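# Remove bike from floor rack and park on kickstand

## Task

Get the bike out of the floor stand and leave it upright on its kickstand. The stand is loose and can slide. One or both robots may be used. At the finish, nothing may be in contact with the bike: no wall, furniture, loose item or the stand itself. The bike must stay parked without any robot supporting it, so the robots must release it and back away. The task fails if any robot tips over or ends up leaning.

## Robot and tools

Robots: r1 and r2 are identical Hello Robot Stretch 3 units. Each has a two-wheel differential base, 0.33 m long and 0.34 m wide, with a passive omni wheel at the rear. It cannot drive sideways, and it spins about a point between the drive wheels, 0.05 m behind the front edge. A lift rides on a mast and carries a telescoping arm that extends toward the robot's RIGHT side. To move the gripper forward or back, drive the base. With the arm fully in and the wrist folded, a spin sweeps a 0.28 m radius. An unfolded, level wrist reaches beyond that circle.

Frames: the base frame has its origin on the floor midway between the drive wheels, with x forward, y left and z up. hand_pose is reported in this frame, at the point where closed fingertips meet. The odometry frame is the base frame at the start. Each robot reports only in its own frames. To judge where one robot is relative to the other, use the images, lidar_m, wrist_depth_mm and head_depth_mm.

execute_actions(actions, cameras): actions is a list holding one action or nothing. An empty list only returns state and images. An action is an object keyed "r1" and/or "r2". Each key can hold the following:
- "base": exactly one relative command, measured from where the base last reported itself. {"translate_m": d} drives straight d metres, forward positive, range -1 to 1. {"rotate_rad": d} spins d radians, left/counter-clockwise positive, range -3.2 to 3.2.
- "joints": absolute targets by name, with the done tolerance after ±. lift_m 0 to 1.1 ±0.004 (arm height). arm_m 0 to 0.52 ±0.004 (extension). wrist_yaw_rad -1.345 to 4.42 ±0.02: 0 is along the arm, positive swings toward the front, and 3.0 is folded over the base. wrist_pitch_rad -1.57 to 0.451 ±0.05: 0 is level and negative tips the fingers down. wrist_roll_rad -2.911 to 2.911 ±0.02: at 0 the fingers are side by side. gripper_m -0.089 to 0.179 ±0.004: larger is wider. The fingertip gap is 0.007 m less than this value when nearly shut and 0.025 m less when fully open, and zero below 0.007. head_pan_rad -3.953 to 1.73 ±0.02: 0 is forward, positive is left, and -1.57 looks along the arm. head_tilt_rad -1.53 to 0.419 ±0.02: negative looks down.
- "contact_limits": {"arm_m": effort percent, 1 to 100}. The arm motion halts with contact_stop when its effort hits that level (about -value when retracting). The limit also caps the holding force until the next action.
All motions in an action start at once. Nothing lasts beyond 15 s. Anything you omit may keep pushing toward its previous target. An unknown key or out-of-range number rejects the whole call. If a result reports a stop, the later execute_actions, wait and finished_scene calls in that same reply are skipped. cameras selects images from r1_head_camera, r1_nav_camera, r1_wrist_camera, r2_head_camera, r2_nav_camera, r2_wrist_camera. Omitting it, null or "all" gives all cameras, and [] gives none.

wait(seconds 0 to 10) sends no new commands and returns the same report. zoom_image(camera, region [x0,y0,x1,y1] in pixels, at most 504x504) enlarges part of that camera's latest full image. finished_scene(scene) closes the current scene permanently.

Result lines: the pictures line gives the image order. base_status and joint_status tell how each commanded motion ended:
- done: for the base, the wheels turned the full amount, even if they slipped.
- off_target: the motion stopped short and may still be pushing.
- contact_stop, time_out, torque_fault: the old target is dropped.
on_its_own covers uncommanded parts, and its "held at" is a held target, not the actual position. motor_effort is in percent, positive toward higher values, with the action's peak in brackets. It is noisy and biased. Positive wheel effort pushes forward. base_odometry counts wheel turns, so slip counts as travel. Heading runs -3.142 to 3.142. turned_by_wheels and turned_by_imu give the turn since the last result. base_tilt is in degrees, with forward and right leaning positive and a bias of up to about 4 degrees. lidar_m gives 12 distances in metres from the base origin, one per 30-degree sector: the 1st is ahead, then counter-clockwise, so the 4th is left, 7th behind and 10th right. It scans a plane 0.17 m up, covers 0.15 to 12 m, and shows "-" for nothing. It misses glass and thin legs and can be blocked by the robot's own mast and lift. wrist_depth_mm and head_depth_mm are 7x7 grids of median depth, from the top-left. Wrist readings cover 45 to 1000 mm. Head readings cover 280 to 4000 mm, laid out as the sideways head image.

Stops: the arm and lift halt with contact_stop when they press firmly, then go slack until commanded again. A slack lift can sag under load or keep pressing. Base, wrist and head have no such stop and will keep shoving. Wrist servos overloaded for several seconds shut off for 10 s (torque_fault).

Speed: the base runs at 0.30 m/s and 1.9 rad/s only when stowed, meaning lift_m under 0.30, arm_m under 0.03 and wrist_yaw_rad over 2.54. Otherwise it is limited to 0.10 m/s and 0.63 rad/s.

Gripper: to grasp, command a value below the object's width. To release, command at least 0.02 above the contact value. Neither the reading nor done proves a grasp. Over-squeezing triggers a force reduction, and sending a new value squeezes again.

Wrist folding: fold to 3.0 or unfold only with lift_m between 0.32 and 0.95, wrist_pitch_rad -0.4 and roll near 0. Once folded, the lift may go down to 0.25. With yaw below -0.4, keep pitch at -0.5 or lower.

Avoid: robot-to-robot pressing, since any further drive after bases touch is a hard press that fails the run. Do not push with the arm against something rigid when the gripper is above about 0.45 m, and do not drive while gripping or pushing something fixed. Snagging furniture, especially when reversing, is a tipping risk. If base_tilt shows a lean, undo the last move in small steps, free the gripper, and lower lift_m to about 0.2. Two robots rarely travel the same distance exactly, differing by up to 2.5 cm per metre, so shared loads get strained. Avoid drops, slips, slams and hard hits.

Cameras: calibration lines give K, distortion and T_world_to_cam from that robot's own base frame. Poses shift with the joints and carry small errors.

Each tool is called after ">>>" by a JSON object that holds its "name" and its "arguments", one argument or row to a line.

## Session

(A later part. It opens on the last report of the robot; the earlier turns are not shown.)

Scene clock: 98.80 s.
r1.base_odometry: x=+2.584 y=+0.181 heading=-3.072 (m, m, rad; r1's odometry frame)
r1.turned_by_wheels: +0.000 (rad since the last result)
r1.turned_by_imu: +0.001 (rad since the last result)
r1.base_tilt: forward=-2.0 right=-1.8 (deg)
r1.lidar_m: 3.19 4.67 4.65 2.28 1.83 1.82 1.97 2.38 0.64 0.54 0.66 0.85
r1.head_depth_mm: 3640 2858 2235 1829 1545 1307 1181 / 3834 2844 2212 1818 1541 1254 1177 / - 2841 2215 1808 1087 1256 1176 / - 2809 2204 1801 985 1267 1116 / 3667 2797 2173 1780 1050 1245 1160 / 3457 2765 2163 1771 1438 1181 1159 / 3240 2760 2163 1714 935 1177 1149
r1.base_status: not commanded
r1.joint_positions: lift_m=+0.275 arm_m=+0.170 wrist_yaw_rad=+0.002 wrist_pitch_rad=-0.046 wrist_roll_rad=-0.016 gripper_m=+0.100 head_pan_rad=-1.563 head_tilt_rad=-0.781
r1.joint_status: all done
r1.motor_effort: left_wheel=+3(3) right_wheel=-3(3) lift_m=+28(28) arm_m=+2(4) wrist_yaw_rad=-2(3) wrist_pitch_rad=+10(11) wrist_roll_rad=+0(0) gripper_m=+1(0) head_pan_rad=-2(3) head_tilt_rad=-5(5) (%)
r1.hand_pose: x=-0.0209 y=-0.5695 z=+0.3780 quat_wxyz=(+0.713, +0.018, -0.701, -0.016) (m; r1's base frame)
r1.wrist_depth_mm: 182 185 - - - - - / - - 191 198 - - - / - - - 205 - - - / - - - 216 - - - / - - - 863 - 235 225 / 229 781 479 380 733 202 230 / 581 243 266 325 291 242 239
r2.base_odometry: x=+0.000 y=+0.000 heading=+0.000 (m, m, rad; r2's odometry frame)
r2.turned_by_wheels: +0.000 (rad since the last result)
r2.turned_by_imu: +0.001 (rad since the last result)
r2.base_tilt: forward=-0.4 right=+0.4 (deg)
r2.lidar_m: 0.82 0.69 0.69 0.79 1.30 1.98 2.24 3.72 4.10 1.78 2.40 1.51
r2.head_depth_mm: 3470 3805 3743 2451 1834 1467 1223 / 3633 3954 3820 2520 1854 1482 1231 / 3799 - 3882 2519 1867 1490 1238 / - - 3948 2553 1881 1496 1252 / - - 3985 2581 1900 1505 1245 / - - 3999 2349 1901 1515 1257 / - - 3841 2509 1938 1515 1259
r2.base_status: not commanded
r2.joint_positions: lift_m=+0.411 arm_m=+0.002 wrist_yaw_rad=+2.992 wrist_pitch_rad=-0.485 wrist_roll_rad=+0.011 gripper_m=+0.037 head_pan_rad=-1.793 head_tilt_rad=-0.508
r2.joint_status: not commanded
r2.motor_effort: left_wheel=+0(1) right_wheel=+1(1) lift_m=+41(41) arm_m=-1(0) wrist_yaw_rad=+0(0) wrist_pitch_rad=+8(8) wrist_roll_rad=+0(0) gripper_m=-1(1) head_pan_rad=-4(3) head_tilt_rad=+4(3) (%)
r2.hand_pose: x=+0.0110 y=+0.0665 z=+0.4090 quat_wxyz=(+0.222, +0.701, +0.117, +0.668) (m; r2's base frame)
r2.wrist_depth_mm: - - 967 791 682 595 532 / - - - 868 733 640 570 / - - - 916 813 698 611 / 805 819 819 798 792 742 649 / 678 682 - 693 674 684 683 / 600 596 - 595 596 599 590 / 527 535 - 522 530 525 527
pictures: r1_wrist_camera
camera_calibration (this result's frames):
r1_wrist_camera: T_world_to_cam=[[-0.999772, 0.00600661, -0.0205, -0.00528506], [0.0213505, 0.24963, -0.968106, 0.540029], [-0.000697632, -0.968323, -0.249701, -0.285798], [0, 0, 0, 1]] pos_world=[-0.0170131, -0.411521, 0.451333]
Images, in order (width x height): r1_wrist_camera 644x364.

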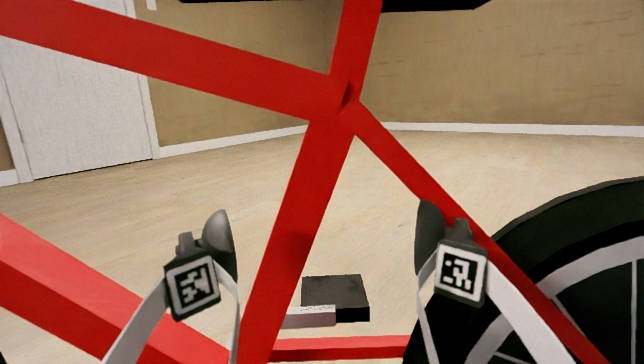

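>>> {"name": "execute_actions", "arguments": {
  "actions": [
    {"r1":{"base":{"translate_m":0.03}}}
  ],
  "cameras": []
}}

>>> {"name": "execute_actions", "arguments": {
  "actions": [
    {"r1":{"joints":{"arm_m":0.255}}}
  ],
  "cameras": ["r1_wrist_camera","r1_head_camera"]
}}

Scene clock: 106.70 s.
r1.base_odometry: x=+2.554 y=+0.179 heading=-3.072 (m, m, rad; r1's odometry frame)
r1.turned_by_wheels: +0.000 (rad since the last result)
r1.turned_by_imu: +0.001 (rad since the last result)
r1.base_tilt: forward=-2.0 right=-1.8 (deg)
r1.lidar_m: 3.16 4.67 4.61 2.32 1.85 1.84 2.00 2.41 0.55 0.55 0.65 2.92
r1.head_depth_mm: 3639 2884 2230 1821 1545 1290 1184 / 3865 2857 2213 1825 1549 1261 1175 / - 2803 2214 1804 945 1230 1174 / - 2825 2207 1787 992 1302 1110 / 3762 2786 2162 1778 1235 1228 1158 / 3500 2737 2167 1739 1087 1186 1150 / 3191 2731 2142 1762 931 1176 1152
r1.base_status: done
r1.joint_positions: lift_m=+0.275 arm_m=+0.170 wrist_yaw_rad=+0.002 wrist_pitch_rad=-0.046 wrist_roll_rad=-0.016 gripper_m=+0.100 head_pan_rad=-1.563 head_tilt_rad=-0.781
r1.joint_status: not commanded
r1.motor_effort: left_wheel=+2(10) right_wheel=-3(5) lift_m=+28(28) arm_m=+2(2) wrist_yaw_rad=-2(2) wrist_pitch_rad=+10(11) wrist_roll_rad=+0(0) gripper_m=+0(1) head_pan_rad=-3(3) head_tilt_rad=-5(5) (%)
r1.hand_pose: x=-0.0209 y=-0.5695 z=+0.3780 quat_wxyz=(+0.713, +0.018, -0.701, -0.016) (m; r1's base frame)
r1.wrist_depth_mm: - 185 - - 245 - - / - - 193 196 - - - / - - - - 203 - - / - - - - - - - / 238 - - 227 - 242 228 / 225 242 765 251 703 235 228 / 618 237 269 312 343 246 238
r2.base_odometry: x=+0.000 y=+0.000 heading=+0.000 (m, m, rad; r2's odometry frame)
r2.turned_by_wheels: +0.000 (rad since the last result)
r2.turned_by_imu: +0.001 (rad since the last result)
r2.base_tilt: forward=-0.4 right=+0.4 (deg)
r2.lidar_m: 0.82 0.70 0.69 0.78 1.30 1.98 2.25 3.72 4.10 1.78 2.42 1.51
r2.head_depth_mm: 3433 3781 3764 2466 1860 1473 1223 / 3588 3926 3820 2491 1861 1479 1233 / 3868 - 3890 2510 1852 1491 1236 / - - 3919 2571 1890 1491 1238 / - - - 2563 1899 1509 1249 / - - 3994 2364 1905 1511 1256 / - - 3778 2494 1949 1526 1261
r2.base_status: not commanded
r2.joint_positions: lift_m=+0.411 arm_m=+0.002 wrist_yaw_rad=+2.992 wrist_pitch_rad=-0.485 wrist_roll_rad=+0.011 gripper_m=+0.037 head_pan_rad=-1.793 head_tilt_rad=-0.508
r2.joint_status: not commanded
r2.motor_effort: left_wheel=+0(0) right_wheel=+0(0) lift_m=+42(41) arm_m=+0(0) wrist_yaw_rad=+0(1) wrist_pitch_rad=+8(9) wrist_roll_rad=+0(0) gripper_m=-1(1) head_pan_rad=-3(3) head_tilt_rad=+3(3) (%)
r2.hand_pose: x=+0.0110 y=+0.0665 z=+0.4090 quat_wxyz=(+0.222, +0.701, +0.117, +0.668) (m; r2's base frame)
r2.wrist_depth_mm: - - 927 799 667 590 533 / - - - 883 739 638 565 / - - - 927 794 689 612 / 823 814 816 800 811 756 660 / 695 687 - 682 676 677 672 / 598 597 - 592 588 585 597 / 519 539 - 539 531 527 519
pictures: none
No camera images: the call's "cameras" was empty. Leave "cameras" out to get every camera's image.

Scene clock: 108.53 s.
r1.base_odometry: x=+2.554 y=+0.179 heading=-3.072 (m, m, rad; r1's odometry frame)
r1.turned_by_wheels: +0.000 (rad since the last result)
r1.turned_by_imu: +0.000 (rad since the last result)
r1.base_tilt: forward=-2.0 right=-1.9 (deg)
r1.lidar_m: 3.18 4.67 4.62 2.31 1.86 1.84 2.00 2.41 0.55 0.55 0.65 2.92
r1.head_depth_mm: 3636 2927 2220 1839 1543 1288 1179 / 3792 2841 2225 1834 1547 1265 1176 / - 2820 2206 1812 946 1231 1170 / - 2790 2195 1795 987 - 1148 / 3718 2802 2177 1786 1229 1224 1161 / 3450 2753 2169 1732 1092 1190 1154 / 3183 2728 2161 1770 925 1173 1147
r1.base_status: not commanded
r1.joint_positions: lift_m=+0.275 arm_m=+0.255 wrist_yaw_rad=+0.002 wrist_pitch_rad=-0.046 wrist_roll_rad=-0.016 gripper_m=+0.100 head_pan_rad=-1.563 head_tilt_rad=-0.781
r1.joint_status: all done
r1.motor_effort: left_wheel=+4(3) right_wheel=-3(3) lift_m=+28(28) arm_m=+2(5) wrist_yaw_rad=-1(2) wrist_pitch_rad=+11(10) wrist_roll_rad=+0(0) gripper_m=+0(0) head_pan_rad=-2(3) head_tilt_rad=-5(5) (%)
r1.hand_pose: x=-0.0209 y=-0.6545 z=+0.3780 quat_wxyz=(+0.713, +0.018, -0.701, -0.016) (m; r1's base frame)
r1.wrist_depth_mm: 107 107 108 112 125 - - / - - 113 114 116 - - / - - - - 120 85 - / - - - - 126 98 - / - - - 910 131 531 95 / 811 797 744 140 679 689 110 / 622 615 606 146 543 572 166
r2.base_odometry: x=+0.000 y=+0.000 heading=+0.000 (m, m, rad; r2's odometry frame)
r2.turned_by_wheels: +0.000 (rad since the last result)
r2.turned_by_imu: +0.000 (rad since the last result)
r2.base_tilt: forward=-0.3 right=+0.5 (deg)
r2.lidar_m: 0.82 0.69 0.69 0.79 1.29 1.98 2.24 3.72 4.11 1.79 2.43 1.51
r2.head_depth_mm: 3476 3734 3761 2469 1858 1476 1227 / 3581 - 3760 2479 1854 1490 1230 / 3826 - 3875 2520 1868 1479 1237 / 3965 - 3920 2534 1893 1492 1240 / - - - 2576 1914 1503 1243 / - - - 2392 1902 1524 1252 / - - 3773 2498 1927 1508 1265
r2.base_status: not commanded
r2.joint_positions: lift_m=+0.411 arm_m=+0.002 wrist_yaw_rad=+2.992 wrist_pitch_rad=-0.485 wrist_roll_rad=+0.011 gripper_m=+0.037 head_pan_rad=-1.793 head_tilt_rad=-0.508
r2.joint_status: not commanded
r2.motor_effort: left_wheel=+0(0) right_wheel=+0(0) lift_m=+41(41) arm_m=+0(0) wrist_yaw_rad=+0(0) wrist_pitch_rad=+8(8) wrist_roll_rad=+0(0) gripper_m=-1(1) head_pan_rad=-3(3) head_tilt_rad=+3(3) (%)
r2.hand_pose: x=+0.0110 y=+0.0665 z=+0.4090 quat_wxyz=(+0.222, +0.701, +0.117, +0.668) (m; r2's base frame)
r2.wrist_depth_mm: - - 932 790 677 606 534 / - - - 876 742 632 565 / - - - 905 830 710 606 / 816 816 797 806 812 760 664 / 688 682 - 680 678 677 666 / 596 605 - 584 590 589 594 / 535 542 - 522 519 522 520
pictures: r1_head_camera (sideways: a quarter turn clockwise sets it upright), r1_wrist_camera
camera_calibration (this result's frames):
r1_head_camera: T_world_to_cam=[[-0.0176922, 0.710505, -0.70347, 0.936361], [0.99917, -0.0132505, -0.0385122, 0.047107], [-0.0366844, -0.703567, -0.709681, 0.883329], [0, 0, 0, 1]] pos_world=[0.00190287, -0.0431833, 1.2874]
r1_wrist_camera: T_world_to_cam=[[-0.999772, 0.00603125, -0.0205004, -0.00476449], [0.021357, 0.249594, -0.968115, 0.561237], [-0.000722162, -0.968332, -0.249666, -0.368124], [0, 0, 0, 1]] pos_world=[-0.0170156, -0.496519, 0.451337]
Images, in order (width x height): r1_head_camera 896x504, r1_wrist_camera 644x364.

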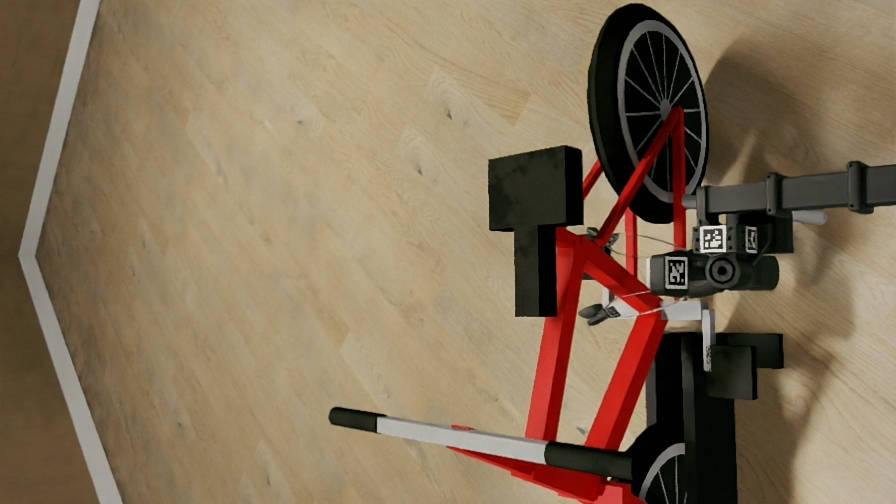

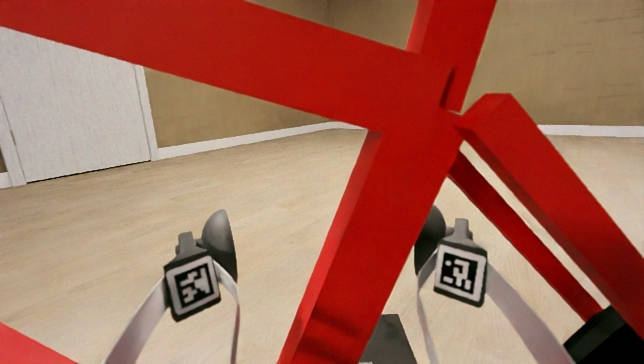

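>>> {"name": "execute_actions", "arguments": {
  "actions": [
    {"r1":{"joints":{"arm_m":0.27},"base":{"translate_m":-0.022}}}
  ],
  "cameras": []
}}

>>> {"name": "execute_actions", "arguments": {
  "actions": [
    {"r1":{"joints":{"gripper_m":-0.04}}}
  ],
  "cameras": []
}}

>>> {"name": "execute_actions", "arguments": {
  "actions": [
    {"r1":{"base":{"translate_m":-0.3}}}
  ],
  "cameras": ["r1_nav_camera","r1_head_camera"]
}}

>>> {"name": "execute_actions", "arguments": {
  "actions": [
    {"r1":{"base":{"translate_m":-0.35}}}
  ],
  "cameras": ["r1_nav_camera","r1_head_camera"]
}}

Scene clock: 120.33 s.
r1.base_odometry: x=+2.576 y=+0.180 heading=-3.072 (m, m, rad; r1's odometry frame)
r1.turned_by_wheels: +0.000 (rad since the last result)
r1.turned_by_imu: +0.001 (rad since the last result)
r1.base_tilt: forward=-1.8 right=-1.9 (deg)
r1.lidar_m: 3.19 4.70 4.62 2.30 1.83 1.82 1.98 2.39 0.64 0.54 0.66 2.94
r1.head_depth_mm: 3628 2891 2251 1817 1560 1293 1181 / 3795 2867 2227 1822 1538 1261 1173 / - 2831 2202 1810 1077 1231 1170 / - 2800 2188 1812 991 - 1151 / 3660 2783 2170 1799 1109 1243 1158 / 3461 2765 2165 1791 1113 1182 1159 / 3256 2730 2138 1713 920 1176 1149
r1.base_status: done
r1.joint_positions: lift_m=+0.275 arm_m=+0.270 wrist_yaw_rad=+0.002 wrist_pitch_rad=-0.046 wrist_roll_rad=-0.016 gripper_m=+0.100 head_pan_rad=-1.563 head_tilt_rad=-0.781
r1.joint_status: all done
r1.motor_effort: left_wheel=+3(6) right_wheel=-2(7) lift_m=+28(28) arm_m=+2(6) wrist_yaw_rad=-2(3) wrist_pitch_rad=+10(11) wrist_roll_rad=+1(0) gripper_m=+0(1) head_pan_rad=-2(3) head_tilt_rad=-5(5) (%)
r1.hand_pose: x=-0.0209 y=-0.6695 z=+0.3780 quat_wxyz=(+0.713, +0.018, -0.701, -0.016) (m; r1's base frame)
r1.wrist_depth_mm: 94 94 96 - 101 - - / - 98 99 100 104 - - / - - - 104 74 - - / - - - 111 111 74 - / - - - 115 922 77 932 / 804 785 724 120 718 185 83 / 630 606 593 127 595 578 87
r2.base_odometry: x=+0.000 y=+0.000 heading=+0.000 (m, m, rad; r2's odometry frame)
r2.turned_by_wheels: +0.000 (rad since the last result)
r2.turned_by_imu: +0.001 (rad since the last result)
r2.base_tilt: forward=-0.3 right=+0.4 (deg)
r2.lidar_m: 0.82 0.70 0.69 0.78 1.30 1.98 2.24 3.70 4.09 1.79 2.40 1.51
r2.head_depth_mm: 3426 3764 3754 2477 1851 1462 1225 / 3586 3998 3840 2490 1858 1481 1229 / 3815 - 3801 2507 1874 1495 1230 / - - 3937 2576 1864 1491 1243 / - - 3985 2569 1892 1504 1249 / - - - 2376 1899 1522 1255 / - - 3823 2520 1925 1525 1256
r2.base_status: not commanded
r2.joint_positions: lift_m=+0.411 arm_m=+0.002 wrist_yaw_rad=+2.992 wrist_pitch_rad=-0.485 wrist_roll_rad=+0.011 gripper_m=+0.037 head_pan_rad=-1.793 head_tilt_rad=-0.508
r2.joint_status: not commanded
r2.motor_effort: left_wheel=+0(0) right_wheel=+1(1) lift_m=+41(41) arm_m=+0(0) wrist_yaw_rad=+0(0) wrist_pitch_rad=+8(8) wrist_roll_rad=+0(0) gripper_m=-1(1) head_pan_rad=-4(4) head_tilt_rad=+3(3) (%)
r2.hand_pose: x=+0.0110 y=+0.0665 z=+0.4090 quat_wxyz=(+0.222, +0.701, +0.117, +0.668) (m; r2's base frame)
r2.wrist_depth_mm: - - 930 785 689 599 539 / - - - 878 735 649 561 / - - - 902 807 709 607 / 810 810 806 797 803 773 655 / 698 666 - 676 697 690 654 / 590 596 - 594 587 600 592 / 521 541 - 525 537 523 516
pictures: none
No camera images: the call's "cameras" was empty. Leave "cameras" out to get every camera's image.

Scene clock: 122.23 s.
r1.base_odometry: x=+2.576 y=+0.180 heading=-3.072 (m, m, rad; r1's odometry frame)
r1.turned_by_wheels: +0.000 (rad since the last result)
r1.turned_by_imu: +0.000 (rad since the last result)
r1.base_tilt: forward=-1.9 right=-1.8 (deg)
r1.lidar_m: 3.19 4.70 4.62 2.29 1.84 1.81 1.97 2.39 0.64 0.54 0.66 2.94
r1.head_depth_mm: 3599 2895 2249 1827 1543 1294 1180 / 3731 2862 2203 1827 1537 1269 1176 / - 2810 2197 1802 1048 1237 1166 / - 2814 2189 1810 989 - 1153 / 3758 2787 2158 1808 1117 1244 1163 / 3472 2759 2154 1785 1105 1200 1160 / 3255 2753 2147 1722 924 1171 1144
r1.base_status: not commanded
r1.joint_positions: lift_m=+0.275 arm_m=+0.270 wrist_yaw_rad=+0.000 wrist_pitch_rad=-0.046 wrist_roll_rad=-0.002 gripper_m=-0.039 head_pan_rad=-1.563 head_tilt_rad=-0.781
r1.joint_status: all done
r1.motor_effort: left_wheel=+3(7) right_wheel=-3(10) lift_m=+28(28) arm_m=+3(3) wrist_yaw_rad=+0(10) wrist_pitch_rad=+10(11) wrist_roll_rad=-6(6) gripper_m=-29(99) head_pan_rad=-3(2) head_tilt_rad=-5(6) (%)
r1.hand_pose: x=-0.0216 y=-0.6695 z=+0.3783 quat_wxyz=(+0.708, +0.016, -0.706, -0.017) (m; r1's base frame)
r1.wrist_depth_mm: 95 95 97 - 102 - - / - 99 100 101 104 - - / - - - 107 104 - - / - - - 116 113 75 - / - - - 117 - 88 872 / 820 802 763 121 683 679 84 / 635 633 589 129 569 566 148
r2.base_odometry: x=+0.000 y=+0.000 heading=+0.000 (m, m, rad; r2's odometry frame)
r2.turned_by_wheels: +0.000 (rad since the last result)
r2.turned_by_imu: +0.000 (rad since the last result)
r2.base_tilt: forward=-0.4 right=+0.4 (deg)
r2.lidar_m: 0.82 0.69 0.69 0.78 1.30 1.98 2.24 3.72 4.10 1.78 2.40 1.51
r2.head_depth_mm: 3483 3799 3720 2477 1850 1470 1221 / 3668 - 3866 2507 1872 1480 1232 / 3834 - 3857 2502 1877 1489 1236 / - - 3962 2574 1887 1507 1234 / - - 3919 2555 1906 1506 1245 / - - - 2372 1908 1512 1253 / - - 3785 2533 1933 1526 1265
r2.base_status: not commanded
r2.joint_positions: lift_m=+0.411 arm_m=+0.002 wrist_yaw_rad=+2.992 wrist_pitch_rad=-0.485 wrist_roll_rad=+0.011 gripper_m=+0.037 head_pan_rad=-1.793 head_tilt_rad=-0.508
r2.joint_status: not commanded
r2.motor_effort: left_wheel=+0(0) right_wheel=+0(0) lift_m=+42(41) arm_m=+0(0) wrist_yaw_rad=+1(0) wrist_pitch_rad=+9(8) wrist_roll_rad=+0(0) gripper_m=-1(1) head_pan_rad=-3(4) head_tilt_rad=+3(3) (%)
r2.hand_pose: x=+0.0110 y=+0.0665 z=+0.4090 quat_wxyz=(+0.222, +0.701, +0.117, +0.668) (m; r2's base frame)
r2.wrist_depth_mm: - - 948 775 682 614 530 / - - - 887 741 638 573 / - - - 915 821 702 618 / 797 802 813 801 799 743 661 / 691 701 - 684 680 679 672 / 588 592 - 601 597 598 587 / 532 549 - 525 525 531 526
pictures: none
No camera images: the call's "cameras" was empty. Leave "cameras" out to get every camera's image.

Scene clock: 127.23 s.
r1.base_odometry: x=+2.875 y=+0.201 heading=-3.071 (m, m, rad; r1's odometry frame)
r1.turned_by_wheels: +0.000 (rad since the last result)
r1.turned_by_imu: +0.003 (rad since the last result)
r1.base_tilt: forward=-1.9 right=-1.8 (deg)
r1.lidar_m: 3.44 4.85 4.11 1.99 1.60 1.58 1.72 2.12 0.64 0.55 0.66 3.17
r1.head_depth_mm: 3444 2896 2226 1818 1550 1291 1183 / 3694 2840 2216 1817 1546 1264 1184 / 3768 2831 2214 1803 1073 1247 1173 / - 2773 2186 1808 993 - 1149 / 3917 2785 2170 1799 1115 1263 1161 / 3623 2751 2157 1770 1113 1276 1158 / 3407 2771 2144 1694 932 1231 1152
r1.base_status: done
r1.joint_positions: lift_m=+0.275 arm_m=+0.270 wrist_yaw_rad=+0.006 wrist_pitch_rad=-0.042 wrist_roll_rad=+0.010 gripper_m=-0.017 head_pan_rad=-1.563 head_tilt_rad=-0.781
r1.joint_status: not commanded
r1.on_its_own: gripper_m is held at -0.018, not at your -0.040, by its stall guard, which is still easing
r1.motor_effort: left_wheel=+3(41) right_wheel=-4(55) lift_m=+29(28) arm_m=+0(2) wrist_yaw_rad=-6(75) wrist_pitch_rad=+9(10) wrist_roll_rad=-11(11) gripper_m=-21(30) head_pan_rad=-2(2) head_tilt_rad=-4(5) (%)
r1.hand_pose: x=-0.0199 y=-0.6700 z=+0.3791 quat_wxyz=(+0.704, +0.017, -0.710, -0.013) (m; r1's base frame)
r1.wrist_depth_mm: 98 99 101 - 106 - - / - 103 104 105 109 - - / - - - 109 78 - - / - - - 117 116 79 - / - - - 121 - 83 886 / 835 833 763 126 695 684 88 / 641 642 593 133 578 563 148
r2.base_odometry: x=+0.000 y=+0.000 heading=+0.000 (m, m, rad; r2's odometry frame)
r2.turned_by_wheels: +0.000 (rad since the last result)
r2.turned_by_imu: +0.001 (rad since the last result)
r2.base_tilt: forward=-0.3 right=+0.5 (deg)
r2.lidar_m: 0.82 0.69 0.69 0.79 1.30 1.98 2.24 3.69 4.11 1.49 2.13 1.51
r2.head_depth_mm: 3452 3763 3758 2485 1842 1488 1223 / 3602 3969 3806 2496 1854 1484 1230 / 3849 - 3895 2519 1866 1482 1236 / - - 3910 2540 1891 1490 1240 / - - 3960 2585 1889 1510 1247 / - - 3991 2358 1858 1515 1256 / - - 3776 2217 1913 1523 1261
r2.base_status: not commanded
r2.joint_positions: lift_m=+0.411 arm_m=+0.002 wrist_yaw_rad=+2.992 wrist_pitch_rad=-0.485 wrist_roll_rad=+0.011 gripper_m=+0.037 head_pan_rad=-1.793 head_tilt_rad=-0.508
r2.joint_status: not commanded
r2.motor_effort: left_wheel=+0(0) right_wheel=+1(0) lift_m=+42(41) arm_m=+0(0) wrist_yaw_rad=+0(0) wrist_pitch_rad=+8(9) wrist_roll_rad=+0(0) gripper_m=-1(1) head_pan_rad=-4(3) head_tilt_rad=+4(3) (%)
r2.hand_pose: x=+0.0110 y=+0.0665 z=+0.4090 quat_wxyz=(+0.222, +0.701, +0.117, +0.668) (m; r2's base frame)
r2.wrist_depth_mm: - - 917 790 682 591 537 / - - - 868 751 630 568 / - - - 922 800 690 607 / 830 818 810 807 798 743 669 / 688 685 - 692 677 692 669 / 598 594 - 598 592 597 584 / 532 539 - 531 528 518 527
pictures: r1_head_camera (sideways: a quarter turn clockwise sets it upright), r1_nav_camera (sideways: a quarter turn counterclockwise sets it upright)
camera_calibration (this result's frames):
r1_head_camera: T_world_to_cam=[[-0.0176922, 0.710505, -0.70347, 0.936361], [0.99917, -0.0132505, -0.0385122, 0.047107], [-0.0366844, -0.703567, -0.709681, 0.883329], [0, 0, 0, 1]] pos_world=[0.00190287, -0.0431833, 1.2874]
r1_nav_camera: T_world_to_cam=[[-0.0429633, -0.671386, 0.739862, -0.915212], [-0.998374, 0.00108103, -0.056994, 0.132359], [0.0374651, -0.741107, -0.67034, 0.82221], [0, 0, 0, 1]] pos_world=[0.0620192, -0.00525709, 1.23583]
Images, in order (width x height): r1_head_camera 896x504, r1_nav_camera 672x504.

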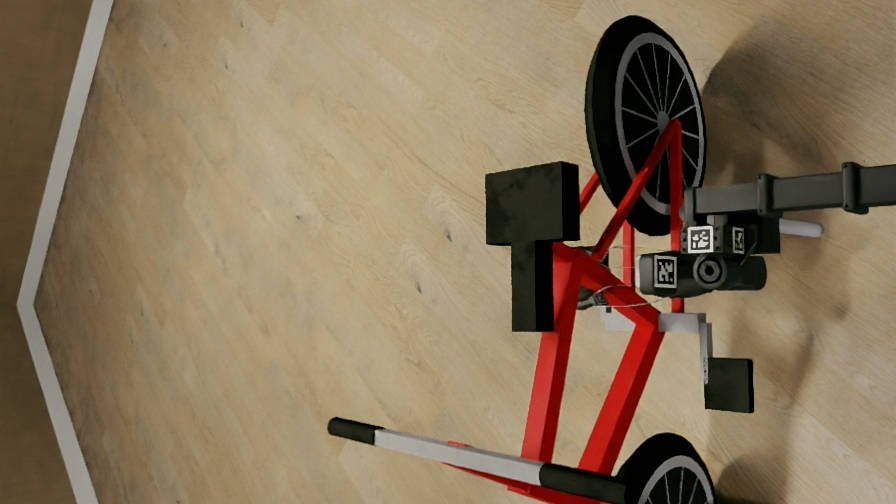

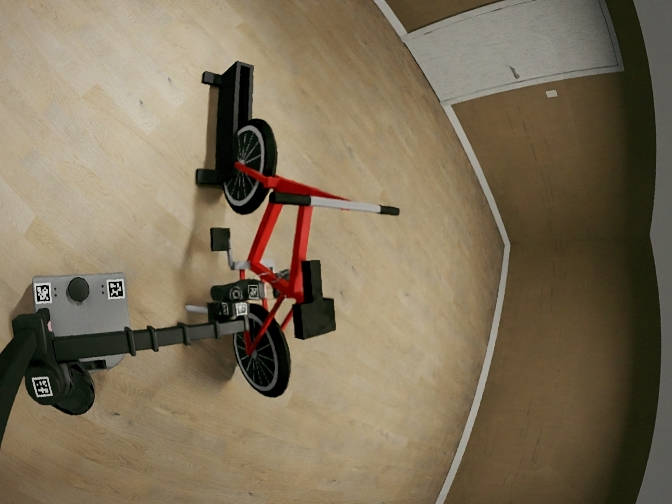

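Scene clock: 131.90 s.
r1.base_odometry: x=+3.224 y=+0.226 heading=-3.071 (m, m, rad; r1's odometry frame)
r1.turned_by_wheels: +0.000 (rad since the last result)
r1.turned_by_imu: +0.003 (rad since the last result)
r1.base_tilt: forward=-1.9 right=-1.8 (deg)
r1.lidar_m: 3.75 5.08 3.39 1.65 1.32 1.31 1.43 1.81 0.65 0.56 0.66 3.43
r1.head_depth_mm: 3324 2896 2222 1827 1542 1308 1178 / 3523 2845 2226 1834 1539 1269 1171 / 3598 2849 2200 1806 1087 1245 1175 / 3781 2816 2191 1795 994 - 1152 / 3837 2757 2172 1786 1119 1269 1160 / 3777 2738 2149 1772 1105 1312 1161 / 3603 2709 2117 1681 925 1220 1153
r1.base_status: done
r1.joint_positions: lift_m=+0.275 arm_m=+0.270 wrist_yaw_rad=+0.000 wrist_pitch_rad=-0.048 wrist_roll_rad=+0.010 gripper_m=-0.014 head_pan_rad=-1.563 head_tilt_rad=-0.781
r1.joint_status: not commanded
r1.on_its_own: gripper_m is held at -0.015, not at your -0.040, by its stall guard, which is not easing now
r1.motor_effort: left_wheel=+2(12) right_wheel=-1(20) lift_m=+30(30) arm_m=+0(1) wrist_yaw_rad=+0(23) wrist_pitch_rad=+11(11) wrist_roll_rad=-11(11) gripper_m=-21(22) head_pan_rad=-3(2) head_tilt_rad=-5(5) (%)
r1.hand_pose: x=-0.0213 y=-0.6697 z=+0.3775 quat_wxyz=(+0.704, +0.017, -0.710, -0.017) (m; r1's base frame)
r1.wrist_depth_mm: 96 96 99 - 104 - - / - 100 102 103 108 - - / - - - 108 77 - - / - - - 116 115 78 - / - - - 120 - 83 879 / 857 799 742 126 688 661 89 / 645 644 582 134 556 556 150
r2.base_odometry: x=+0.000 y=+0.000 heading=+0.000 (m, m, rad; r2's odometry frame)
r2.turned_by_wheels: +0.000 (rad since the last result)
r2.turned_by_imu: +0.001 (rad since the last result)
r2.base_tilt: forward=-0.4 right=+0.4 (deg)
r2.lidar_m: 0.82 0.69 0.69 0.78 1.29 1.98 2.23 3.72 4.11 1.15 1.83 1.51
r2.head_depth_mm: 3448 3766 3737 2478 1847 1482 1228 / 3652 3940 3802 2487 1850 1480 1235 / 3834 - 3808 2516 1859 1484 1237 / - - 3962 2554 1896 1494 1239 / - - 3906 2584 1906 1503 1243 / - - - 2450 1845 1517 1252 / - - - 1769 1731 1518 1261
r2.base_status: not commanded
r2.joint_positions: lift_m=+0.411 arm_m=+0.002 wrist_yaw_rad=+2.992 wrist_pitch_rad=-0.485 wrist_roll_rad=+0.011 gripper_m=+0.037 head_pan_rad=-1.793 head_tilt_rad=-0.508
r2.joint_status: not commanded
r2.motor_effort: left_wheel=+0(0) right_wheel=+0(0) lift_m=+41(41) arm_m=+0(0) wrist_yaw_rad=+0(0) wrist_pitch_rad=+8(8) wrist_roll_rad=+0(0) gripper_m=-1(0) head_pan_rad=-3(4) head_tilt_rad=+3(3) (%)
r2.hand_pose: x=+0.0110 y=+0.0665 z=+0.4090 quat_wxyz=(+0.222, +0.701, +0.117, +0.668) (m; r2's base frame)
r2.wrist_depth_mm: - - 937 773 670 589 534 / - - - 834 743 642 571 / - - - 895 801 714 599 / 830 798 804 804 806 757 660 / 697 687 - 670 692 682 658 / 593 602 - 595 595 588 582 / 532 538 - 523 526 523 519
pictures: r1_head_camera (sideways: a quarter turn clockwise sets it upright), r1_nav_camera (sideways: a quarter turn counterclockwise sets it upright)
camera_calibration (this result's frames):
r1_head_camera: T_world_to_cam=[[-0.0176922, 0.710505, -0.70347, 0.936361], [0.99917, -0.0132506, -0.0385122, 0.047107], [-0.0366845, -0.703567, -0.709681, 0.883329], [0, 0, 0, 1]] pos_world=[0.00190286, -0.0431833, 1.2874]
r1_nav_camera: T_world_to_cam=[[-0.0429634, -0.671386, 0.739862, -0.915212], [-0.998374, 0.00108116, -0.056994, 0.132359], [0.037465, -0.741107, -0.67034, 0.822211], [0, 0, 0, 1]] pos_world=[0.0620192, -0.00525709, 1.23583]
Images, in order (width x height): r1_head_camera 896x504, r1_nav_camera 672x504.

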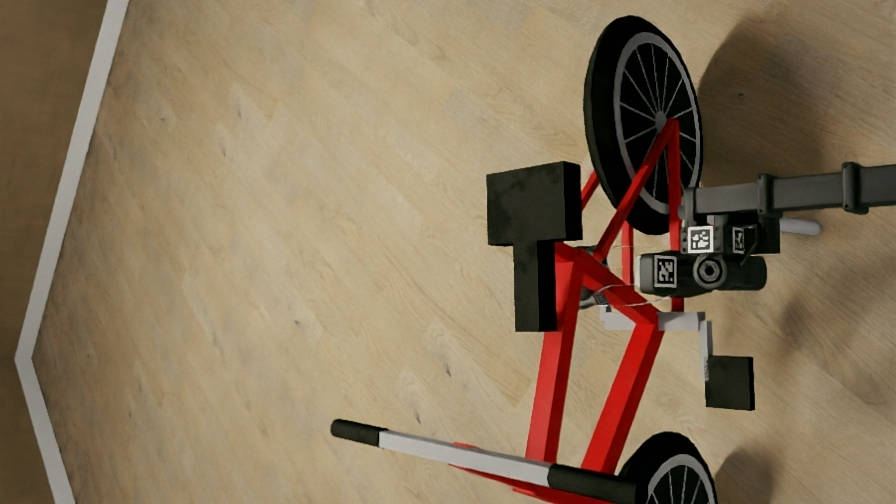

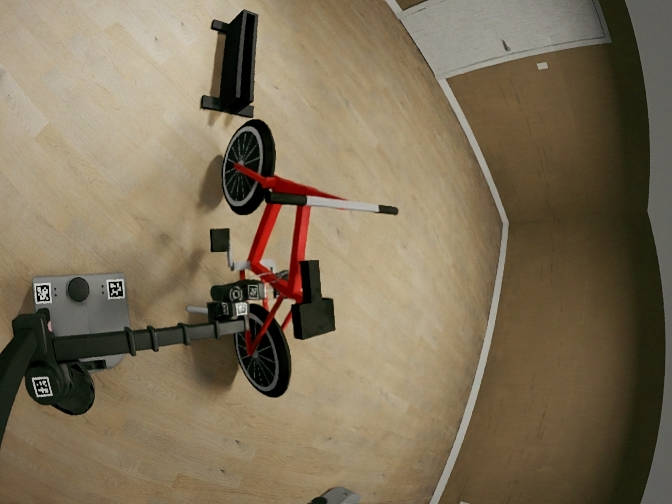

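>>> {"name": "execute_actions", "arguments": {
  "actions": [
    {"r1":{"base":{"translate_m":-0.12}}}
  ],
  "cameras": []
}}

>>> {"name": "execute_actions", "arguments": {
  "actions": [
    {"r1":{"joints":{"arm_m":0.245}}}
  ],
  "cameras": []
}}

>>> {"name": "execute_actions", "arguments": {
  "actions": [
    {"r1":{"joints":{"gripper_m":0.08,"arm_m":0.205}}}
  ],
  "cameras": ["r1_nav_camera","r1_head_camera"]
}}

>>> {"name": "execute_actions", "arguments": {
  "actions": [
    {"r1":{"joints":{"arm_m":0.0}}}
  ],
  "cameras": ["r1_nav_camera","r1_head_camera"]
}}

Scene clock: 143.33 s.
r1.base_odometry: x=+3.344 y=+0.234 heading=-3.071 (m, m, rad; r1's odometry frame)
r1.turned_by_wheels: +0.000 (rad since the last result)
r1.turned_by_imu: +0.002 (rad since the last result)
r1.base_tilt: forward=-1.9 right=-1.9 (deg)
r1.lidar_m: 3.86 5.16 3.13 1.53 1.23 1.21 1.32 1.72 0.65 0.56 0.66 3.54
r1.head_depth_mm: 3248 2884 2244 1833 1544 1310 1181 / 3431 2816 2208 1820 1533 1277 1179 / 3621 2855 2207 1815 1077 1260 1169 / 3700 2813 2185 1800 991 - 1150 / 3856 2766 2156 1796 1120 1265 1165 / 3806 2797 2178 1789 1445 1289 1159 / 3697 2725 2136 1678 928 1219 1156
r1.base_status: done
r1.joint_positions: lift_m=+0.275 arm_m=+0.270 wrist_yaw_rad=+0.002 wrist_pitch_rad=-0.049 wrist_roll_rad=+0.011 gripper_m=-0.014 head_pan_rad=-1.563 head_tilt_rad=-0.781
r1.joint_status: not commanded
r1.on_its_own: gripper_m is held at -0.015, not at your -0.040, by its stall guard, which is not easing now
r1.motor_effort: left_wheel=+1(6) right_wheel=-1(16) lift_m=+30(30) arm_m=+1(0) wrist_yaw_rad=-1(17) wrist_pitch_rad=+11(11) wrist_roll_rad=-12(12) gripper_m=-21(21) head_pan_rad=-2(3) head_tilt_rad=-4(5) (%)
r1.hand_pose: x=-0.0210 y=-0.6697 z=+0.3774 quat_wxyz=(+0.703, +0.018, -0.710, -0.017) (m; r1's base frame)
r1.wrist_depth_mm: 95 96 98 - 103 - - / - 100 101 102 109 - - / - - - 107 77 - - / - - - 115 114 78 - / - - - 120 955 83 879 / 839 803 757 126 701 652 89 / 655 640 585 135 554 561 105
r2.base_odometry: x=+0.000 y=+0.000 heading=+0.000 (m, m, rad; r2's odometry frame)
r2.turned_by_wheels: +0.000 (rad since the last result)
r2.turned_by_imu: +0.001 (rad since the last result)
r2.base_tilt: forward=-0.4 right=+0.4 (deg)
r2.lidar_m: 0.82 0.69 0.69 0.78 1.30 1.98 2.24 3.71 4.09 1.03 1.06 1.51
r2.head_depth_mm: 3464 3828 3753 2461 1854 1473 1228 / 3581 3966 3793 2527 1830 1478 1231 / 3794 - 3890 2532 1876 1495 1238 / - - 3924 2525 1890 1498 1239 / - - 3957 2571 1887 1508 1246 / - - - 2548 1798 1509 1255 / - - - 1784 1638 1474 1254
r2.base_status: not commanded
r2.joint_positions: lift_m=+0.411 arm_m=+0.002 wrist_yaw_rad=+2.992 wrist_pitch_rad=-0.485 wrist_roll_rad=+0.011 gripper_m=+0.037 head_pan_rad=-1.793 head_tilt_rad=-0.508
r2.joint_status: not commanded
r2.motor_effort: left_wheel=+0(0) right_wheel=+0(0) lift_m=+42(41) arm_m=+0(0) wrist_yaw_rad=+0(0) wrist_pitch_rad=+8(9) wrist_roll_rad=+0(0) gripper_m=+0(1) head_pan_rad=-3(3) head_tilt_rad=+3(3) (%)
r2.hand_pose: x=+0.0110 y=+0.0665 z=+0.4090 quat_wxyz=(+0.222, +0.701, +0.117, +0.668) (m; r2's base frame)
r2.wrist_depth_mm: - - 901 784 675 602 536 / - - - 875 728 630 574 / - - - 919 815 699 609 / 801 811 808 797 814 749 649 / 681 700 - 684 686 697 665 / 601 596 - 587 593 592 592 / 532 537 - 523 515 531 519
pictures: none
No camera images: the call's "cameras" was empty. Leave "cameras" out to get every camera's image.

Scene clock: 144.47 s.
r1.base_odometry: x=+3.344 y=+0.234 heading=-3.071 (m, m, rad; r1's odometry frame)
r1.turned_by_wheels: +0.000 (rad since the last result)
r1.turned_by_imu: +0.000 (rad since the last result)
r1.base_tilt: forward=-1.9 right=-1.9 (deg)
r1.lidar_m: 3.86 5.17 3.11 1.53 1.22 1.21 1.32 1.72 0.64 0.56 0.65 3.52
r1.head_depth_mm: 3292 2894 2243 1827 1548 1291 1175 / 3439 2900 2224 1816 1538 1263 1179 / 3652 2864 2209 1803 942 1172 1171 / 3715 2826 2193 1796 935 1383 1146 / 3879 2796 2171 1782 1145 1260 1165 / 3793 2723 2163 1791 1444 1283 1155 / 3697 2740 2156 1720 903 1237 1149
r1.base_status: not commanded
r1.joint_positions: lift_m=+0.275 arm_m=+0.245 wrist_yaw_rad=+0.003 wrist_pitch_rad=-0.058 wrist_roll_rad=+0.020 gripper_m=-0.014 head_pan_rad=-1.563 head_tilt_rad=-0.781
r1.joint_status: all done
r1.on_its_own: gripper_m is held at -0.015, not at your -0.040, by its stall guard, which is not easing now
r1.motor_effort: left_wheel=+1(1) right_wheel=-1(1) lift_m=+31(31) arm_m=+0(0) wrist_yaw_rad=-2(3) wrist_pitch_rad=+15(14) wrist_roll_rad=-16(16) gripper_m=-22(22) head_pan_rad=-2(3) head_tilt_rad=-5(5) (%)
r1.hand_pose: x=-0.0208 y=-0.6444 z=+0.3751 quat_wxyz=(+0.700, +0.021, -0.713, -0.020) (m; r1's base frame)
r1.wrist_depth_mm: 89 89 92 - 97 - - / - 94 96 97 103 - - / - - - 103 102 - - / - - - 113 109 75 - / - - - 119 959 79 852 / 834 798 759 126 672 651 89 / 662 640 577 138 540 548 97
r2.base_odometry: x=+0.000 y=+0.000 heading=+0.000 (m, m, rad; r2's odometry frame)
r2.turned_by_wheels: +0.000 (rad since the last result)
r2.turned_by_imu: +0.000 (rad since the last result)
r2.base_tilt: forward=-0.4 right=+0.5 (deg)
r2.lidar_m: 0.82 0.69 0.69 0.79 1.30 1.98 2.24 3.71 4.09 1.04 1.04 1.51
r2.head_depth_mm: 3417 3730 3732 2476 1838 1472 1228 / 3629 3977 3832 2517 1861 1482 1226 / 3789 - 3891 2520 1863 1489 1236 / - - - 2549 1878 1492 1241 / - - - 2588 1882 1507 1251 / - - - 2554 1836 1504 1256 / - - - 1756 1517 1449 1268
r2.base_status: not commanded
r2.joint_positions: lift_m=+0.411 arm_m=+0.002 wrist_yaw_rad=+2.992 wrist_pitch_rad=-0.485 wrist_roll_rad=+0.011 gripper_m=+0.037 head_pan_rad=-1.793 head_tilt_rad=-0.508
r2.joint_status: not commanded
r2.motor_effort: left_wheel=+0(0) right_wheel=+1(1) lift_m=+41(41) arm_m=+0(1) wrist_yaw_rad=-1(0) wrist_pitch_rad=+9(9) wrist_roll_rad=+0(0) gripper_m=+0(1) head_pan_rad=-3(3) head_tilt_rad=+3(3) (%)
r2.hand_pose: x=+0.0110 y=+0.0665 z=+0.4090 quat_wxyz=(+0.222, +0.701, +0.117, +0.668) (m; r2's base frame)
r2.wrist_depth_mm: - - 922 783 673 600 530 / - - - 847 738 637 570 / - - - 915 798 695 615 / 798 809 797 811 809 745 659 / 685 691 - 690 680 681 664 / 597 600 - 589 593 593 594 / 531 546 - 523 527 520 526
pictures: none
No camera images: the call's "cameras" was empty. Leave "cameras" out to get every camera's image.

Scene clock: 146.30 s.
r1.base_odometry: x=+3.344 y=+0.234 heading=-3.071 (m, m, rad; r1's odometry frame)
r1.turned_by_wheels: +0.000 (rad since the last result)
r1.turned_by_imu: +0.000 (rad since the last result)
r1.base_tilt: forward=-1.9 right=-1.8 (deg)
r1.lidar_m: 3.86 5.16 3.11 1.53 1.23 1.22 1.32 1.71 0.59 0.46 0.47 0.64
r1.head_depth_mm: 3292 2897 2258 1833 1544 1286 1184 / 3413 2868 2239 1813 1548 1253 1174 / 3615 2835 2206 1810 1463 1138 1174 / 3683 2819 2189 1790 1520 1085 1127 / 3852 2806 2155 1781 1523 1093 1164 / 3787 2702 2154 1774 1509 1233 1141 / 3672 2736 2155 1765 1442 1254 1149
r1.base_status: not commanded
r1.joint_positions: lift_m=+0.275 arm_m=+0.205 wrist_yaw_rad=+0.006 wrist_pitch_rad=-0.067 wrist_roll_rad=-0.006 gripper_m=+0.080 head_pan_rad=-1.563 head_tilt_rad=-0.781
r1.joint_status: all done
r1.motor_effort: left_wheel=+3(6) right_wheel=-5(8) lift_m=+34(34) arm_m=-2(7) wrist_yaw_rad=-5(8) wrist_pitch_rad=+18(23) wrist_roll_rad=-4(15) gripper_m=+0(78) head_pan_rad=-2(3) head_tilt_rad=-5(5) (%)
r1.hand_pose: x=-0.0200 y=-0.6043 z=+0.3727 quat_wxyz=(+0.709, +0.026, -0.704, -0.022) (m; r1's base frame)
r1.wrist_depth_mm: - 71 - - 73 66 - / - 62 64 74 72 73 - / - 67 68 70 72 - - / - - 75 77 80 - - / - - - 101 87 159 885 / 785 782 724 100 97 50 681 / 602 605 595 109 552 54 57
r2.base_odometry: x=+0.000 y=+0.000 heading=+0.000 (m, m, rad; r2's odometry frame)
r2.turned_by_wheels: +0.000 (rad since the last result)
r2.turned_by_imu: +0.000 (rad since the last result)
r2.base_tilt: forward=-0.3 right=+0.5 (deg)
r2.lidar_m: 0.82 0.69 0.69 0.79 1.30 1.98 2.24 3.71 4.11 1.05 1.05 1.51
r2.head_depth_mm: 3377 3763 3778 2469 1843 1473 1221 / 3642 3954 3832 2524 1863 1485 1228 / 3809 - 3869 2529 1861 1486 1238 / - - 3929 2555 1877 1501 1244 / - - 3940 2573 1892 1503 1247 / - - - 2565 1852 1512 1249 / - - - 1972 1530 1440 1260
r2.base_status: not commanded
r2.joint_positions: lift_m=+0.411 arm_m=+0.002 wrist_yaw_rad=+2.992 wrist_pitch_rad=-0.485 wrist_roll_rad=+0.011 gripper_m=+0.037 head_pan_rad=-1.793 head_tilt_rad=-0.508
r2.joint_status: not commanded
r2.motor_effort: left_wheel=+0(0) right_wheel=+0(0) lift_m=+41(41) arm_m=+0(0) wrist_yaw_rad=+0(1) wrist_pitch_rad=+8(9) wrist_roll_rad=+0(0) gripper_m=-1(1) head_pan_rad=-3(3) head_tilt_rad=+3(3) (%)
r2.hand_pose: x=+0.0110 y=+0.0665 z=+0.4090 quat_wxyz=(+0.222, +0.701, +0.117, +0.668) (m; r2's base frame)
r2.wrist_depth_mm: - - 916 776 673 595 535 / - - - 875 744 644 564 / - - - 901 812 699 608 / 807 832 816 802 789 725 654 / 690 696 - 689 680 678 671 / 602 592 - 597 589 588 587 / 523 526 - 534 521 527 519
pictures: r1_head_camera (sideways: a quarter turn clockwise sets it upright), r1_nav_camera (sideways: a quarter turn counterclockwise sets it upright)
camera_calibration (this result's frames):
r1_head_camera: T_world_to_cam=[[-0.0176538, 0.710771, -0.703201, 0.936011], [0.999169, -0.0132929, -0.03852, 0.0471172], [-0.0367266, -0.703297, -0.709946, 0.883675], [0, 0, 0, 1]] pos_world=[0.00190037, -0.0431776, 1.28738]
r1_nav_camera: T_world_to_cam=[[-0.0429994, -0.671662, 0.739609, -0.914882], [-0.998374, 0.00115943, -0.0569907, 0.132355], [0.037421, -0.740857, -0.67062, 0.822575], [0, 0, 0, 1]] pos_world=[0.0620187, -0.00523535, 1.23583]
Images, in order (width x height): r1_head_camera 896x504, r1_nav_camera 672x504.

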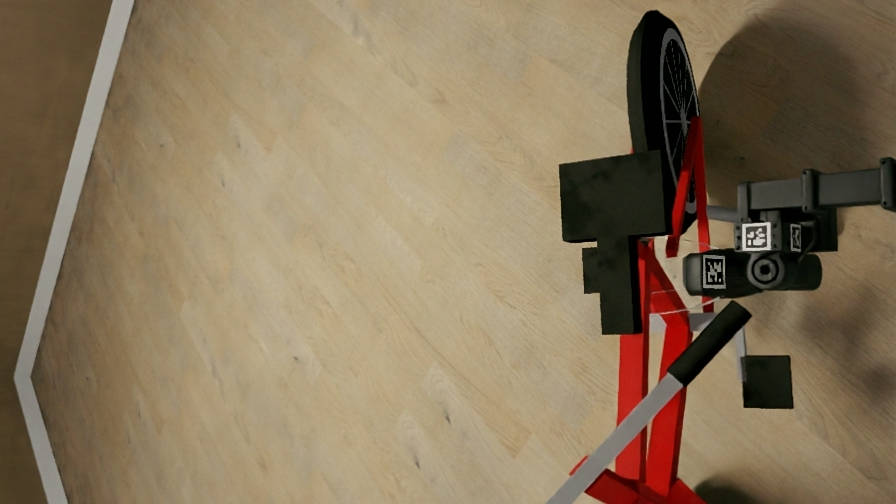

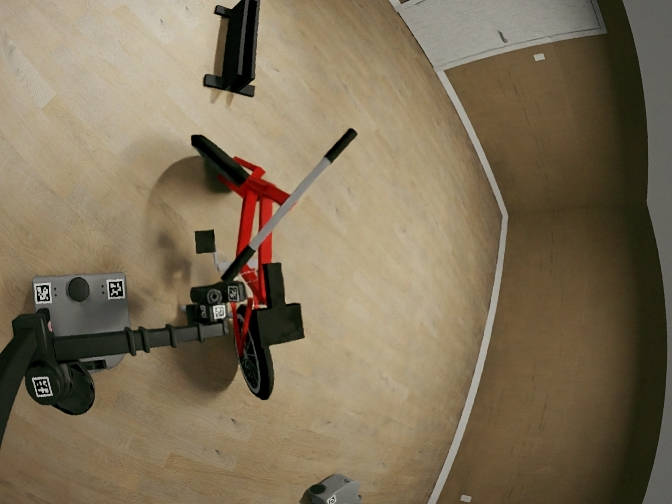

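Scene clock: 149.03 s.
r1.base_odometry: x=+3.344 y=+0.234 heading=-3.071 (m, m, rad; r1's odometry frame)
r1.turned_by_wheels: +0.000 (rad since the last result)
r1.turned_by_imu: +0.000 (rad since the last result)
r1.base_tilt: forward=-1.9 right=-1.9 (deg)
r1.lidar_m: 3.85 5.15 3.14 1.52 1.23 1.21 1.32 1.71 0.58 0.46 0.47 0.64
r1.head_depth_mm: 3237 2869 2242 1824 1552 1288 1181 / 3432 2851 2231 1827 1532 1263 1173 / 3560 2826 2197 1807 1468 1146 1168 / 3686 2821 2196 1790 1516 1218 1164 / 3836 2806 2171 1788 1518 1101 1159 / 3796 2726 2156 1768 1508 1238 1132 / 3637 2778 2120 1770 1442 1261 1153
r1.base_status: not commanded
r1.joint_positions: lift_m=+0.275 arm_m=+0.003 wrist_yaw_rad=+0.003 wrist_pitch_rad=-0.047 wrist_roll_rad=-0.010 gripper_m=+0.080 head_pan_rad=-1.563 head_tilt_rad=-0.781
r1.joint_status: all done
joint sent to its limit — the command would take r1.arm_m past its lower limit, so that joint was sent only as far as its limit.
r1.motor_effort: left_wheel=+2(5) right_wheel=-1(8) lift_m=+34(34) arm_m=-3(4) wrist_yaw_rad=-2(17) wrist_pitch_rad=+10(19) wrist_roll_rad=-3(4) gripper_m=+1(5) head_pan_rad=-3(3) head_tilt_rad=-5(5) (%)
r1.hand_pose: x=-0.0208 y=-0.4030 z=+0.3776 quat_wxyz=(+0.711, +0.018, -0.703, -0.016) (m; r1's base frame)
r1.wrist_depth_mm: - - 227 230 195 197 - / - 242 257 - - - - / - - - 271 - - - / - - - - - 332 325 / 307 331 - 483 944 332 347 / 381 445 374 689 392 366 391 / 428 597 585 545 390 421 444
r2.base_odometry: x=+0.000 y=+0.000 heading=+0.000 (m, m, rad; r2's odometry frame)
r2.turned_by_wheels: +0.000 (rad since the last result)
r2.turned_by_imu: +0.000 (rad since the last result)
r2.base_tilt: forward=-0.4 right=+0.5 (deg)
r2.lidar_m: 0.82 0.69 0.69 0.78 1.30 1.98 2.24 3.70 4.10 1.05 1.04 1.51
r2.head_depth_mm: 3468 3745 3738 2473 1836 1475 1230 / 3580 3983 3823 2483 1847 1484 1231 / 3841 - 3973 2550 1887 1494 1229 / - - 3953 2548 1889 1496 1244 / - - - 2577 1900 1511 1251 / - - - 2567 1854 1512 1249 / - - - 1977 1530 1442 1260
r2.base_status: not commanded
r2.joint_positions: lift_m=+0.411 arm_m=+0.002 wrist_yaw_rad=+2.992 wrist_pitch_rad=-0.485 wrist_roll_rad=+0.011 gripper_m=+0.037 head_pan_rad=-1.793 head_tilt_rad=-0.508
r2.joint_status: not commanded
r2.motor_effort: left_wheel=+0(1) right_wheel=+0(0) lift_m=+41(41) arm_m=+0(0) wrist_yaw_rad=+1(1) wrist_pitch_rad=+8(8) wrist_roll_rad=+0(0) gripper_m=-1(1) head_pan_rad=-3(3) head_tilt_rad=+3(3) (%)
r2.hand_pose: x=+0.0110 y=+0.0665 z=+0.4090 quat_wxyz=(+0.222, +0.701, +0.117, +0.668) (m; r2's base frame)
r2.wrist_depth_mm: - - 928 801 693 592 531 / - - - 880 745 645 564 / - - - 915 800 706 609 / 823 806 813 806 783 738 651 / 681 701 - 673 684 672 661 / 602 595 - 595 582 590 588 / 528 537 - 526 519 524 518
pictures: r1_head_camera (sideways: a quarter turn clockwise sets it upright), r1_nav_camera (sideways: a quarter turn counterclockwise sets it upright)
camera_calibration (this result's frames):
r1_head_camera: T_world_to_cam=[[-0.0176539, 0.710771, -0.703201, 0.936011], [0.999169, -0.0132928, -0.03852, 0.0471172], [-0.0367265, -0.703297, -0.709946, 0.883675], [0, 0, 0, 1]] pos_world=[0.00190037, -0.0431776, 1.28738]
r1_nav_camera: T_world_to_cam=[[-0.0429994, -0.671662, 0.739609, -0.914882], [-0.998374, 0.00115931, -0.0569907, 0.132355], [0.0374211, -0.740857, -0.67062, 0.822575], [0, 0, 0, 1]] pos_world=[0.0620187, -0.00523534, 1.23583]
Images, in order (width x height): r1_head_camera 896x504, r1_nav_camera 672x504.

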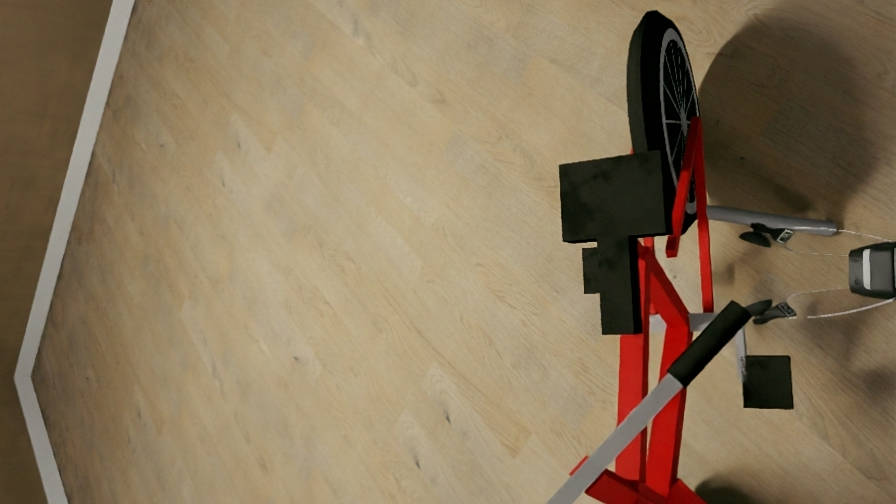

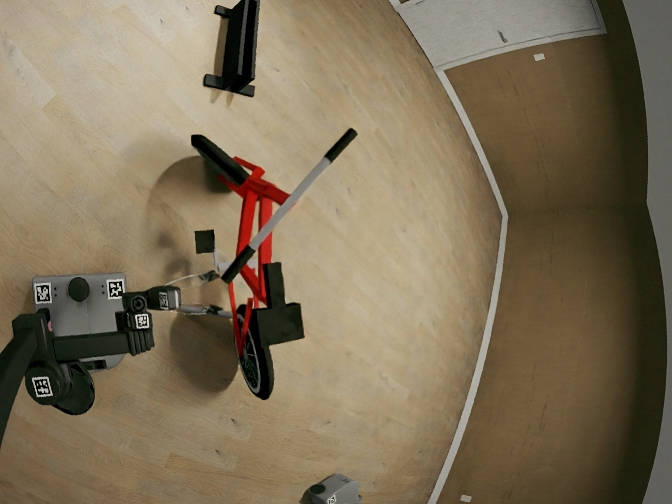

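>>> {"name": "execute_actions", "arguments": {
  "actions": [
    {"r1":{"base":{"translate_m":-0.5},"joints":{"gripper_m":0.0}}}
  ],
  "cameras": ["r1_nav_camera"]
}}

Scene clock: 165.27 s.
r1.base_odometry: x=+3.843 y=+0.269 heading=-3.071 (m, m, rad; r1's odometry frame)
r1.turned_by_wheels: +0.000 (rad since the last result)
r1.turned_by_imu: +0.004 (rad since the last result)
r1.base_tilt: forward=-1.9 right=-1.8 (deg)
r1.lidar_m: 4.30 5.42 2.10 1.03 0.83 0.82 0.90 1.35 1.33 0.60 0.60 0.74
r1.head_depth_mm: 2998 2890 2234 1819 1542 1337 1178 / 3187 2862 2237 1812 1534 1334 1177 / 3419 2841 2207 1809 1538 1324 1170 / 3496 2822 2187 1788 1527 1332 1184 / 3658 2775 2179 1793 1512 1266 1161 / 3859 2755 2170 1767 1500 1247 1160 / 3714 2757 2144 1765 1510 1126 1150
r1.base_status: done
r1.joint_positions: lift_m=+0.275 arm_m=+0.003 wrist_yaw_rad=+0.003 wrist_pitch_rad=-0.047 wrist_roll_rad=-0.010 gripper_m=+0.000 head_pan_rad=-1.563 head_tilt_rad=-0.781
r1.joint_status: all done
r1.motor_effort: left_wheel=+1(5) right_wheel=-1(4) lift_m=+34(33) arm_m=-2(2) wrist_yaw_rad=-2(2) wrist_pitch_rad=+10(11) wrist_roll_rad=-2(3) gripper_m=-2(79) head_pan_rad=-3(3) head_tilt_rad=-5(5) (%)
r1.hand_pose: x=-0.0208 y=-0.4030 z=+0.3777 quat_wxyz=(+0.711, +0.018, -0.703, -0.016) (m; r1's base frame)
r1.wrist_depth_mm: - - - - - - - / - - - - - - - / - - - - - - - / - - - - - - 950 / 325 333 352 - - - 823 / 349 362 372 - 749 720 721 / 378 399 431 589 573 568 577
r2.base_odometry: x=+0.000 y=+0.000 heading=+0.000 (m, m, rad; r2's odometry frame)
r2.turned_by_wheels: +0.000 (rad since the last result)
r2.turned_by_imu: +0.002 (rad since the last result)
r2.base_tilt: forward=-0.4 right=+0.4 (deg)
r2.lidar_m: 0.82 0.69 0.69 0.79 1.30 1.98 2.24 3.73 4.10 1.05 1.04 1.41
r2.head_depth_mm: 3438 3695 3735 2464 1851 1474 1227 / 3589 3942 3841 2505 1859 1470 1230 / 3864 - 3870 2528 1856 1485 1235 / - - 3925 2562 1873 1495 1237 / - - 3971 2592 1908 1498 1247 / - - - 2535 1861 1508 1255 / - - - 1985 1513 1437 1264
r2.base_status: not commanded
r2.joint_positions: lift_m=+0.411 arm_m=+0.002 wrist_yaw_rad=+2.992 wrist_pitch_rad=-0.485 wrist_roll_rad=+0.011 gripper_m=+0.037 head_pan_rad=-1.793 head_tilt_rad=-0.508
r2.joint_status: not commanded
r2.motor_effort: left_wheel=+0(0) right_wheel=+1(0) lift_m=+42(41) arm_m=+0(0) wrist_yaw_rad=+0(0) wrist_pitch_rad=+8(9) wrist_roll_rad=+0(0) gripper_m=+0(1) head_pan_rad=-4(4) head_tilt_rad=+3(3) (%)
r2.hand_pose: x=+0.0110 y=+0.0665 z=+0.4090 quat_wxyz=(+0.222, +0.701, +0.117, +0.668) (m; r2's base frame)
r2.wrist_depth_mm: - - 925 786 678 596 525 / - - - 864 737 642 567 / - - - 917 808 701 614 / 821 816 801 830 806 754 661 / 690 676 - 675 685 680 659 / 607 603 - 590 599 596 595 / 522 533 - 522 524 528 525
pictures: r1_nav_camera (sideways: a quarter turn counterclockwise sets it upright)
camera_calibration (this result's frames):
r1_nav_camera: T_world_to_cam=[[-0.0429992, -0.671662, 0.739609, -0.914882], [-0.998374, 0.00115906, -0.0569907, 0.132355], [0.0374212, -0.740857, -0.67062, 0.822574], [0, 0, 0, 1]] pos_world=[0.0620187, -0.00523534, 1.23583]
Images, in order (width x height): r1_nav_camera 672x504.

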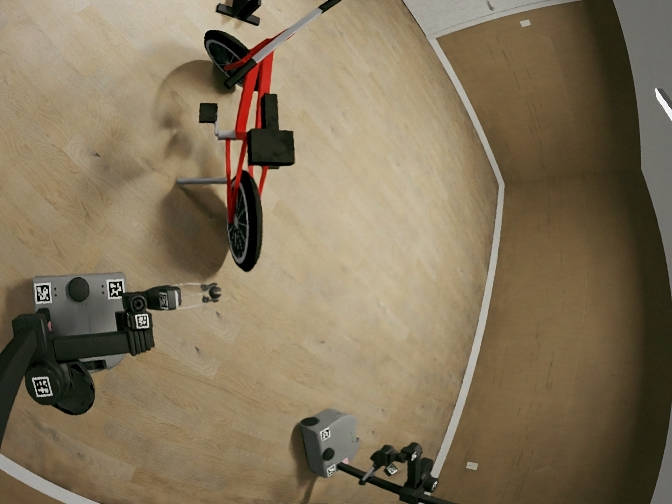

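>>> {"name": "finished_scene", "arguments": {
  "scene": 2
}}

The scene is finished: the task was done.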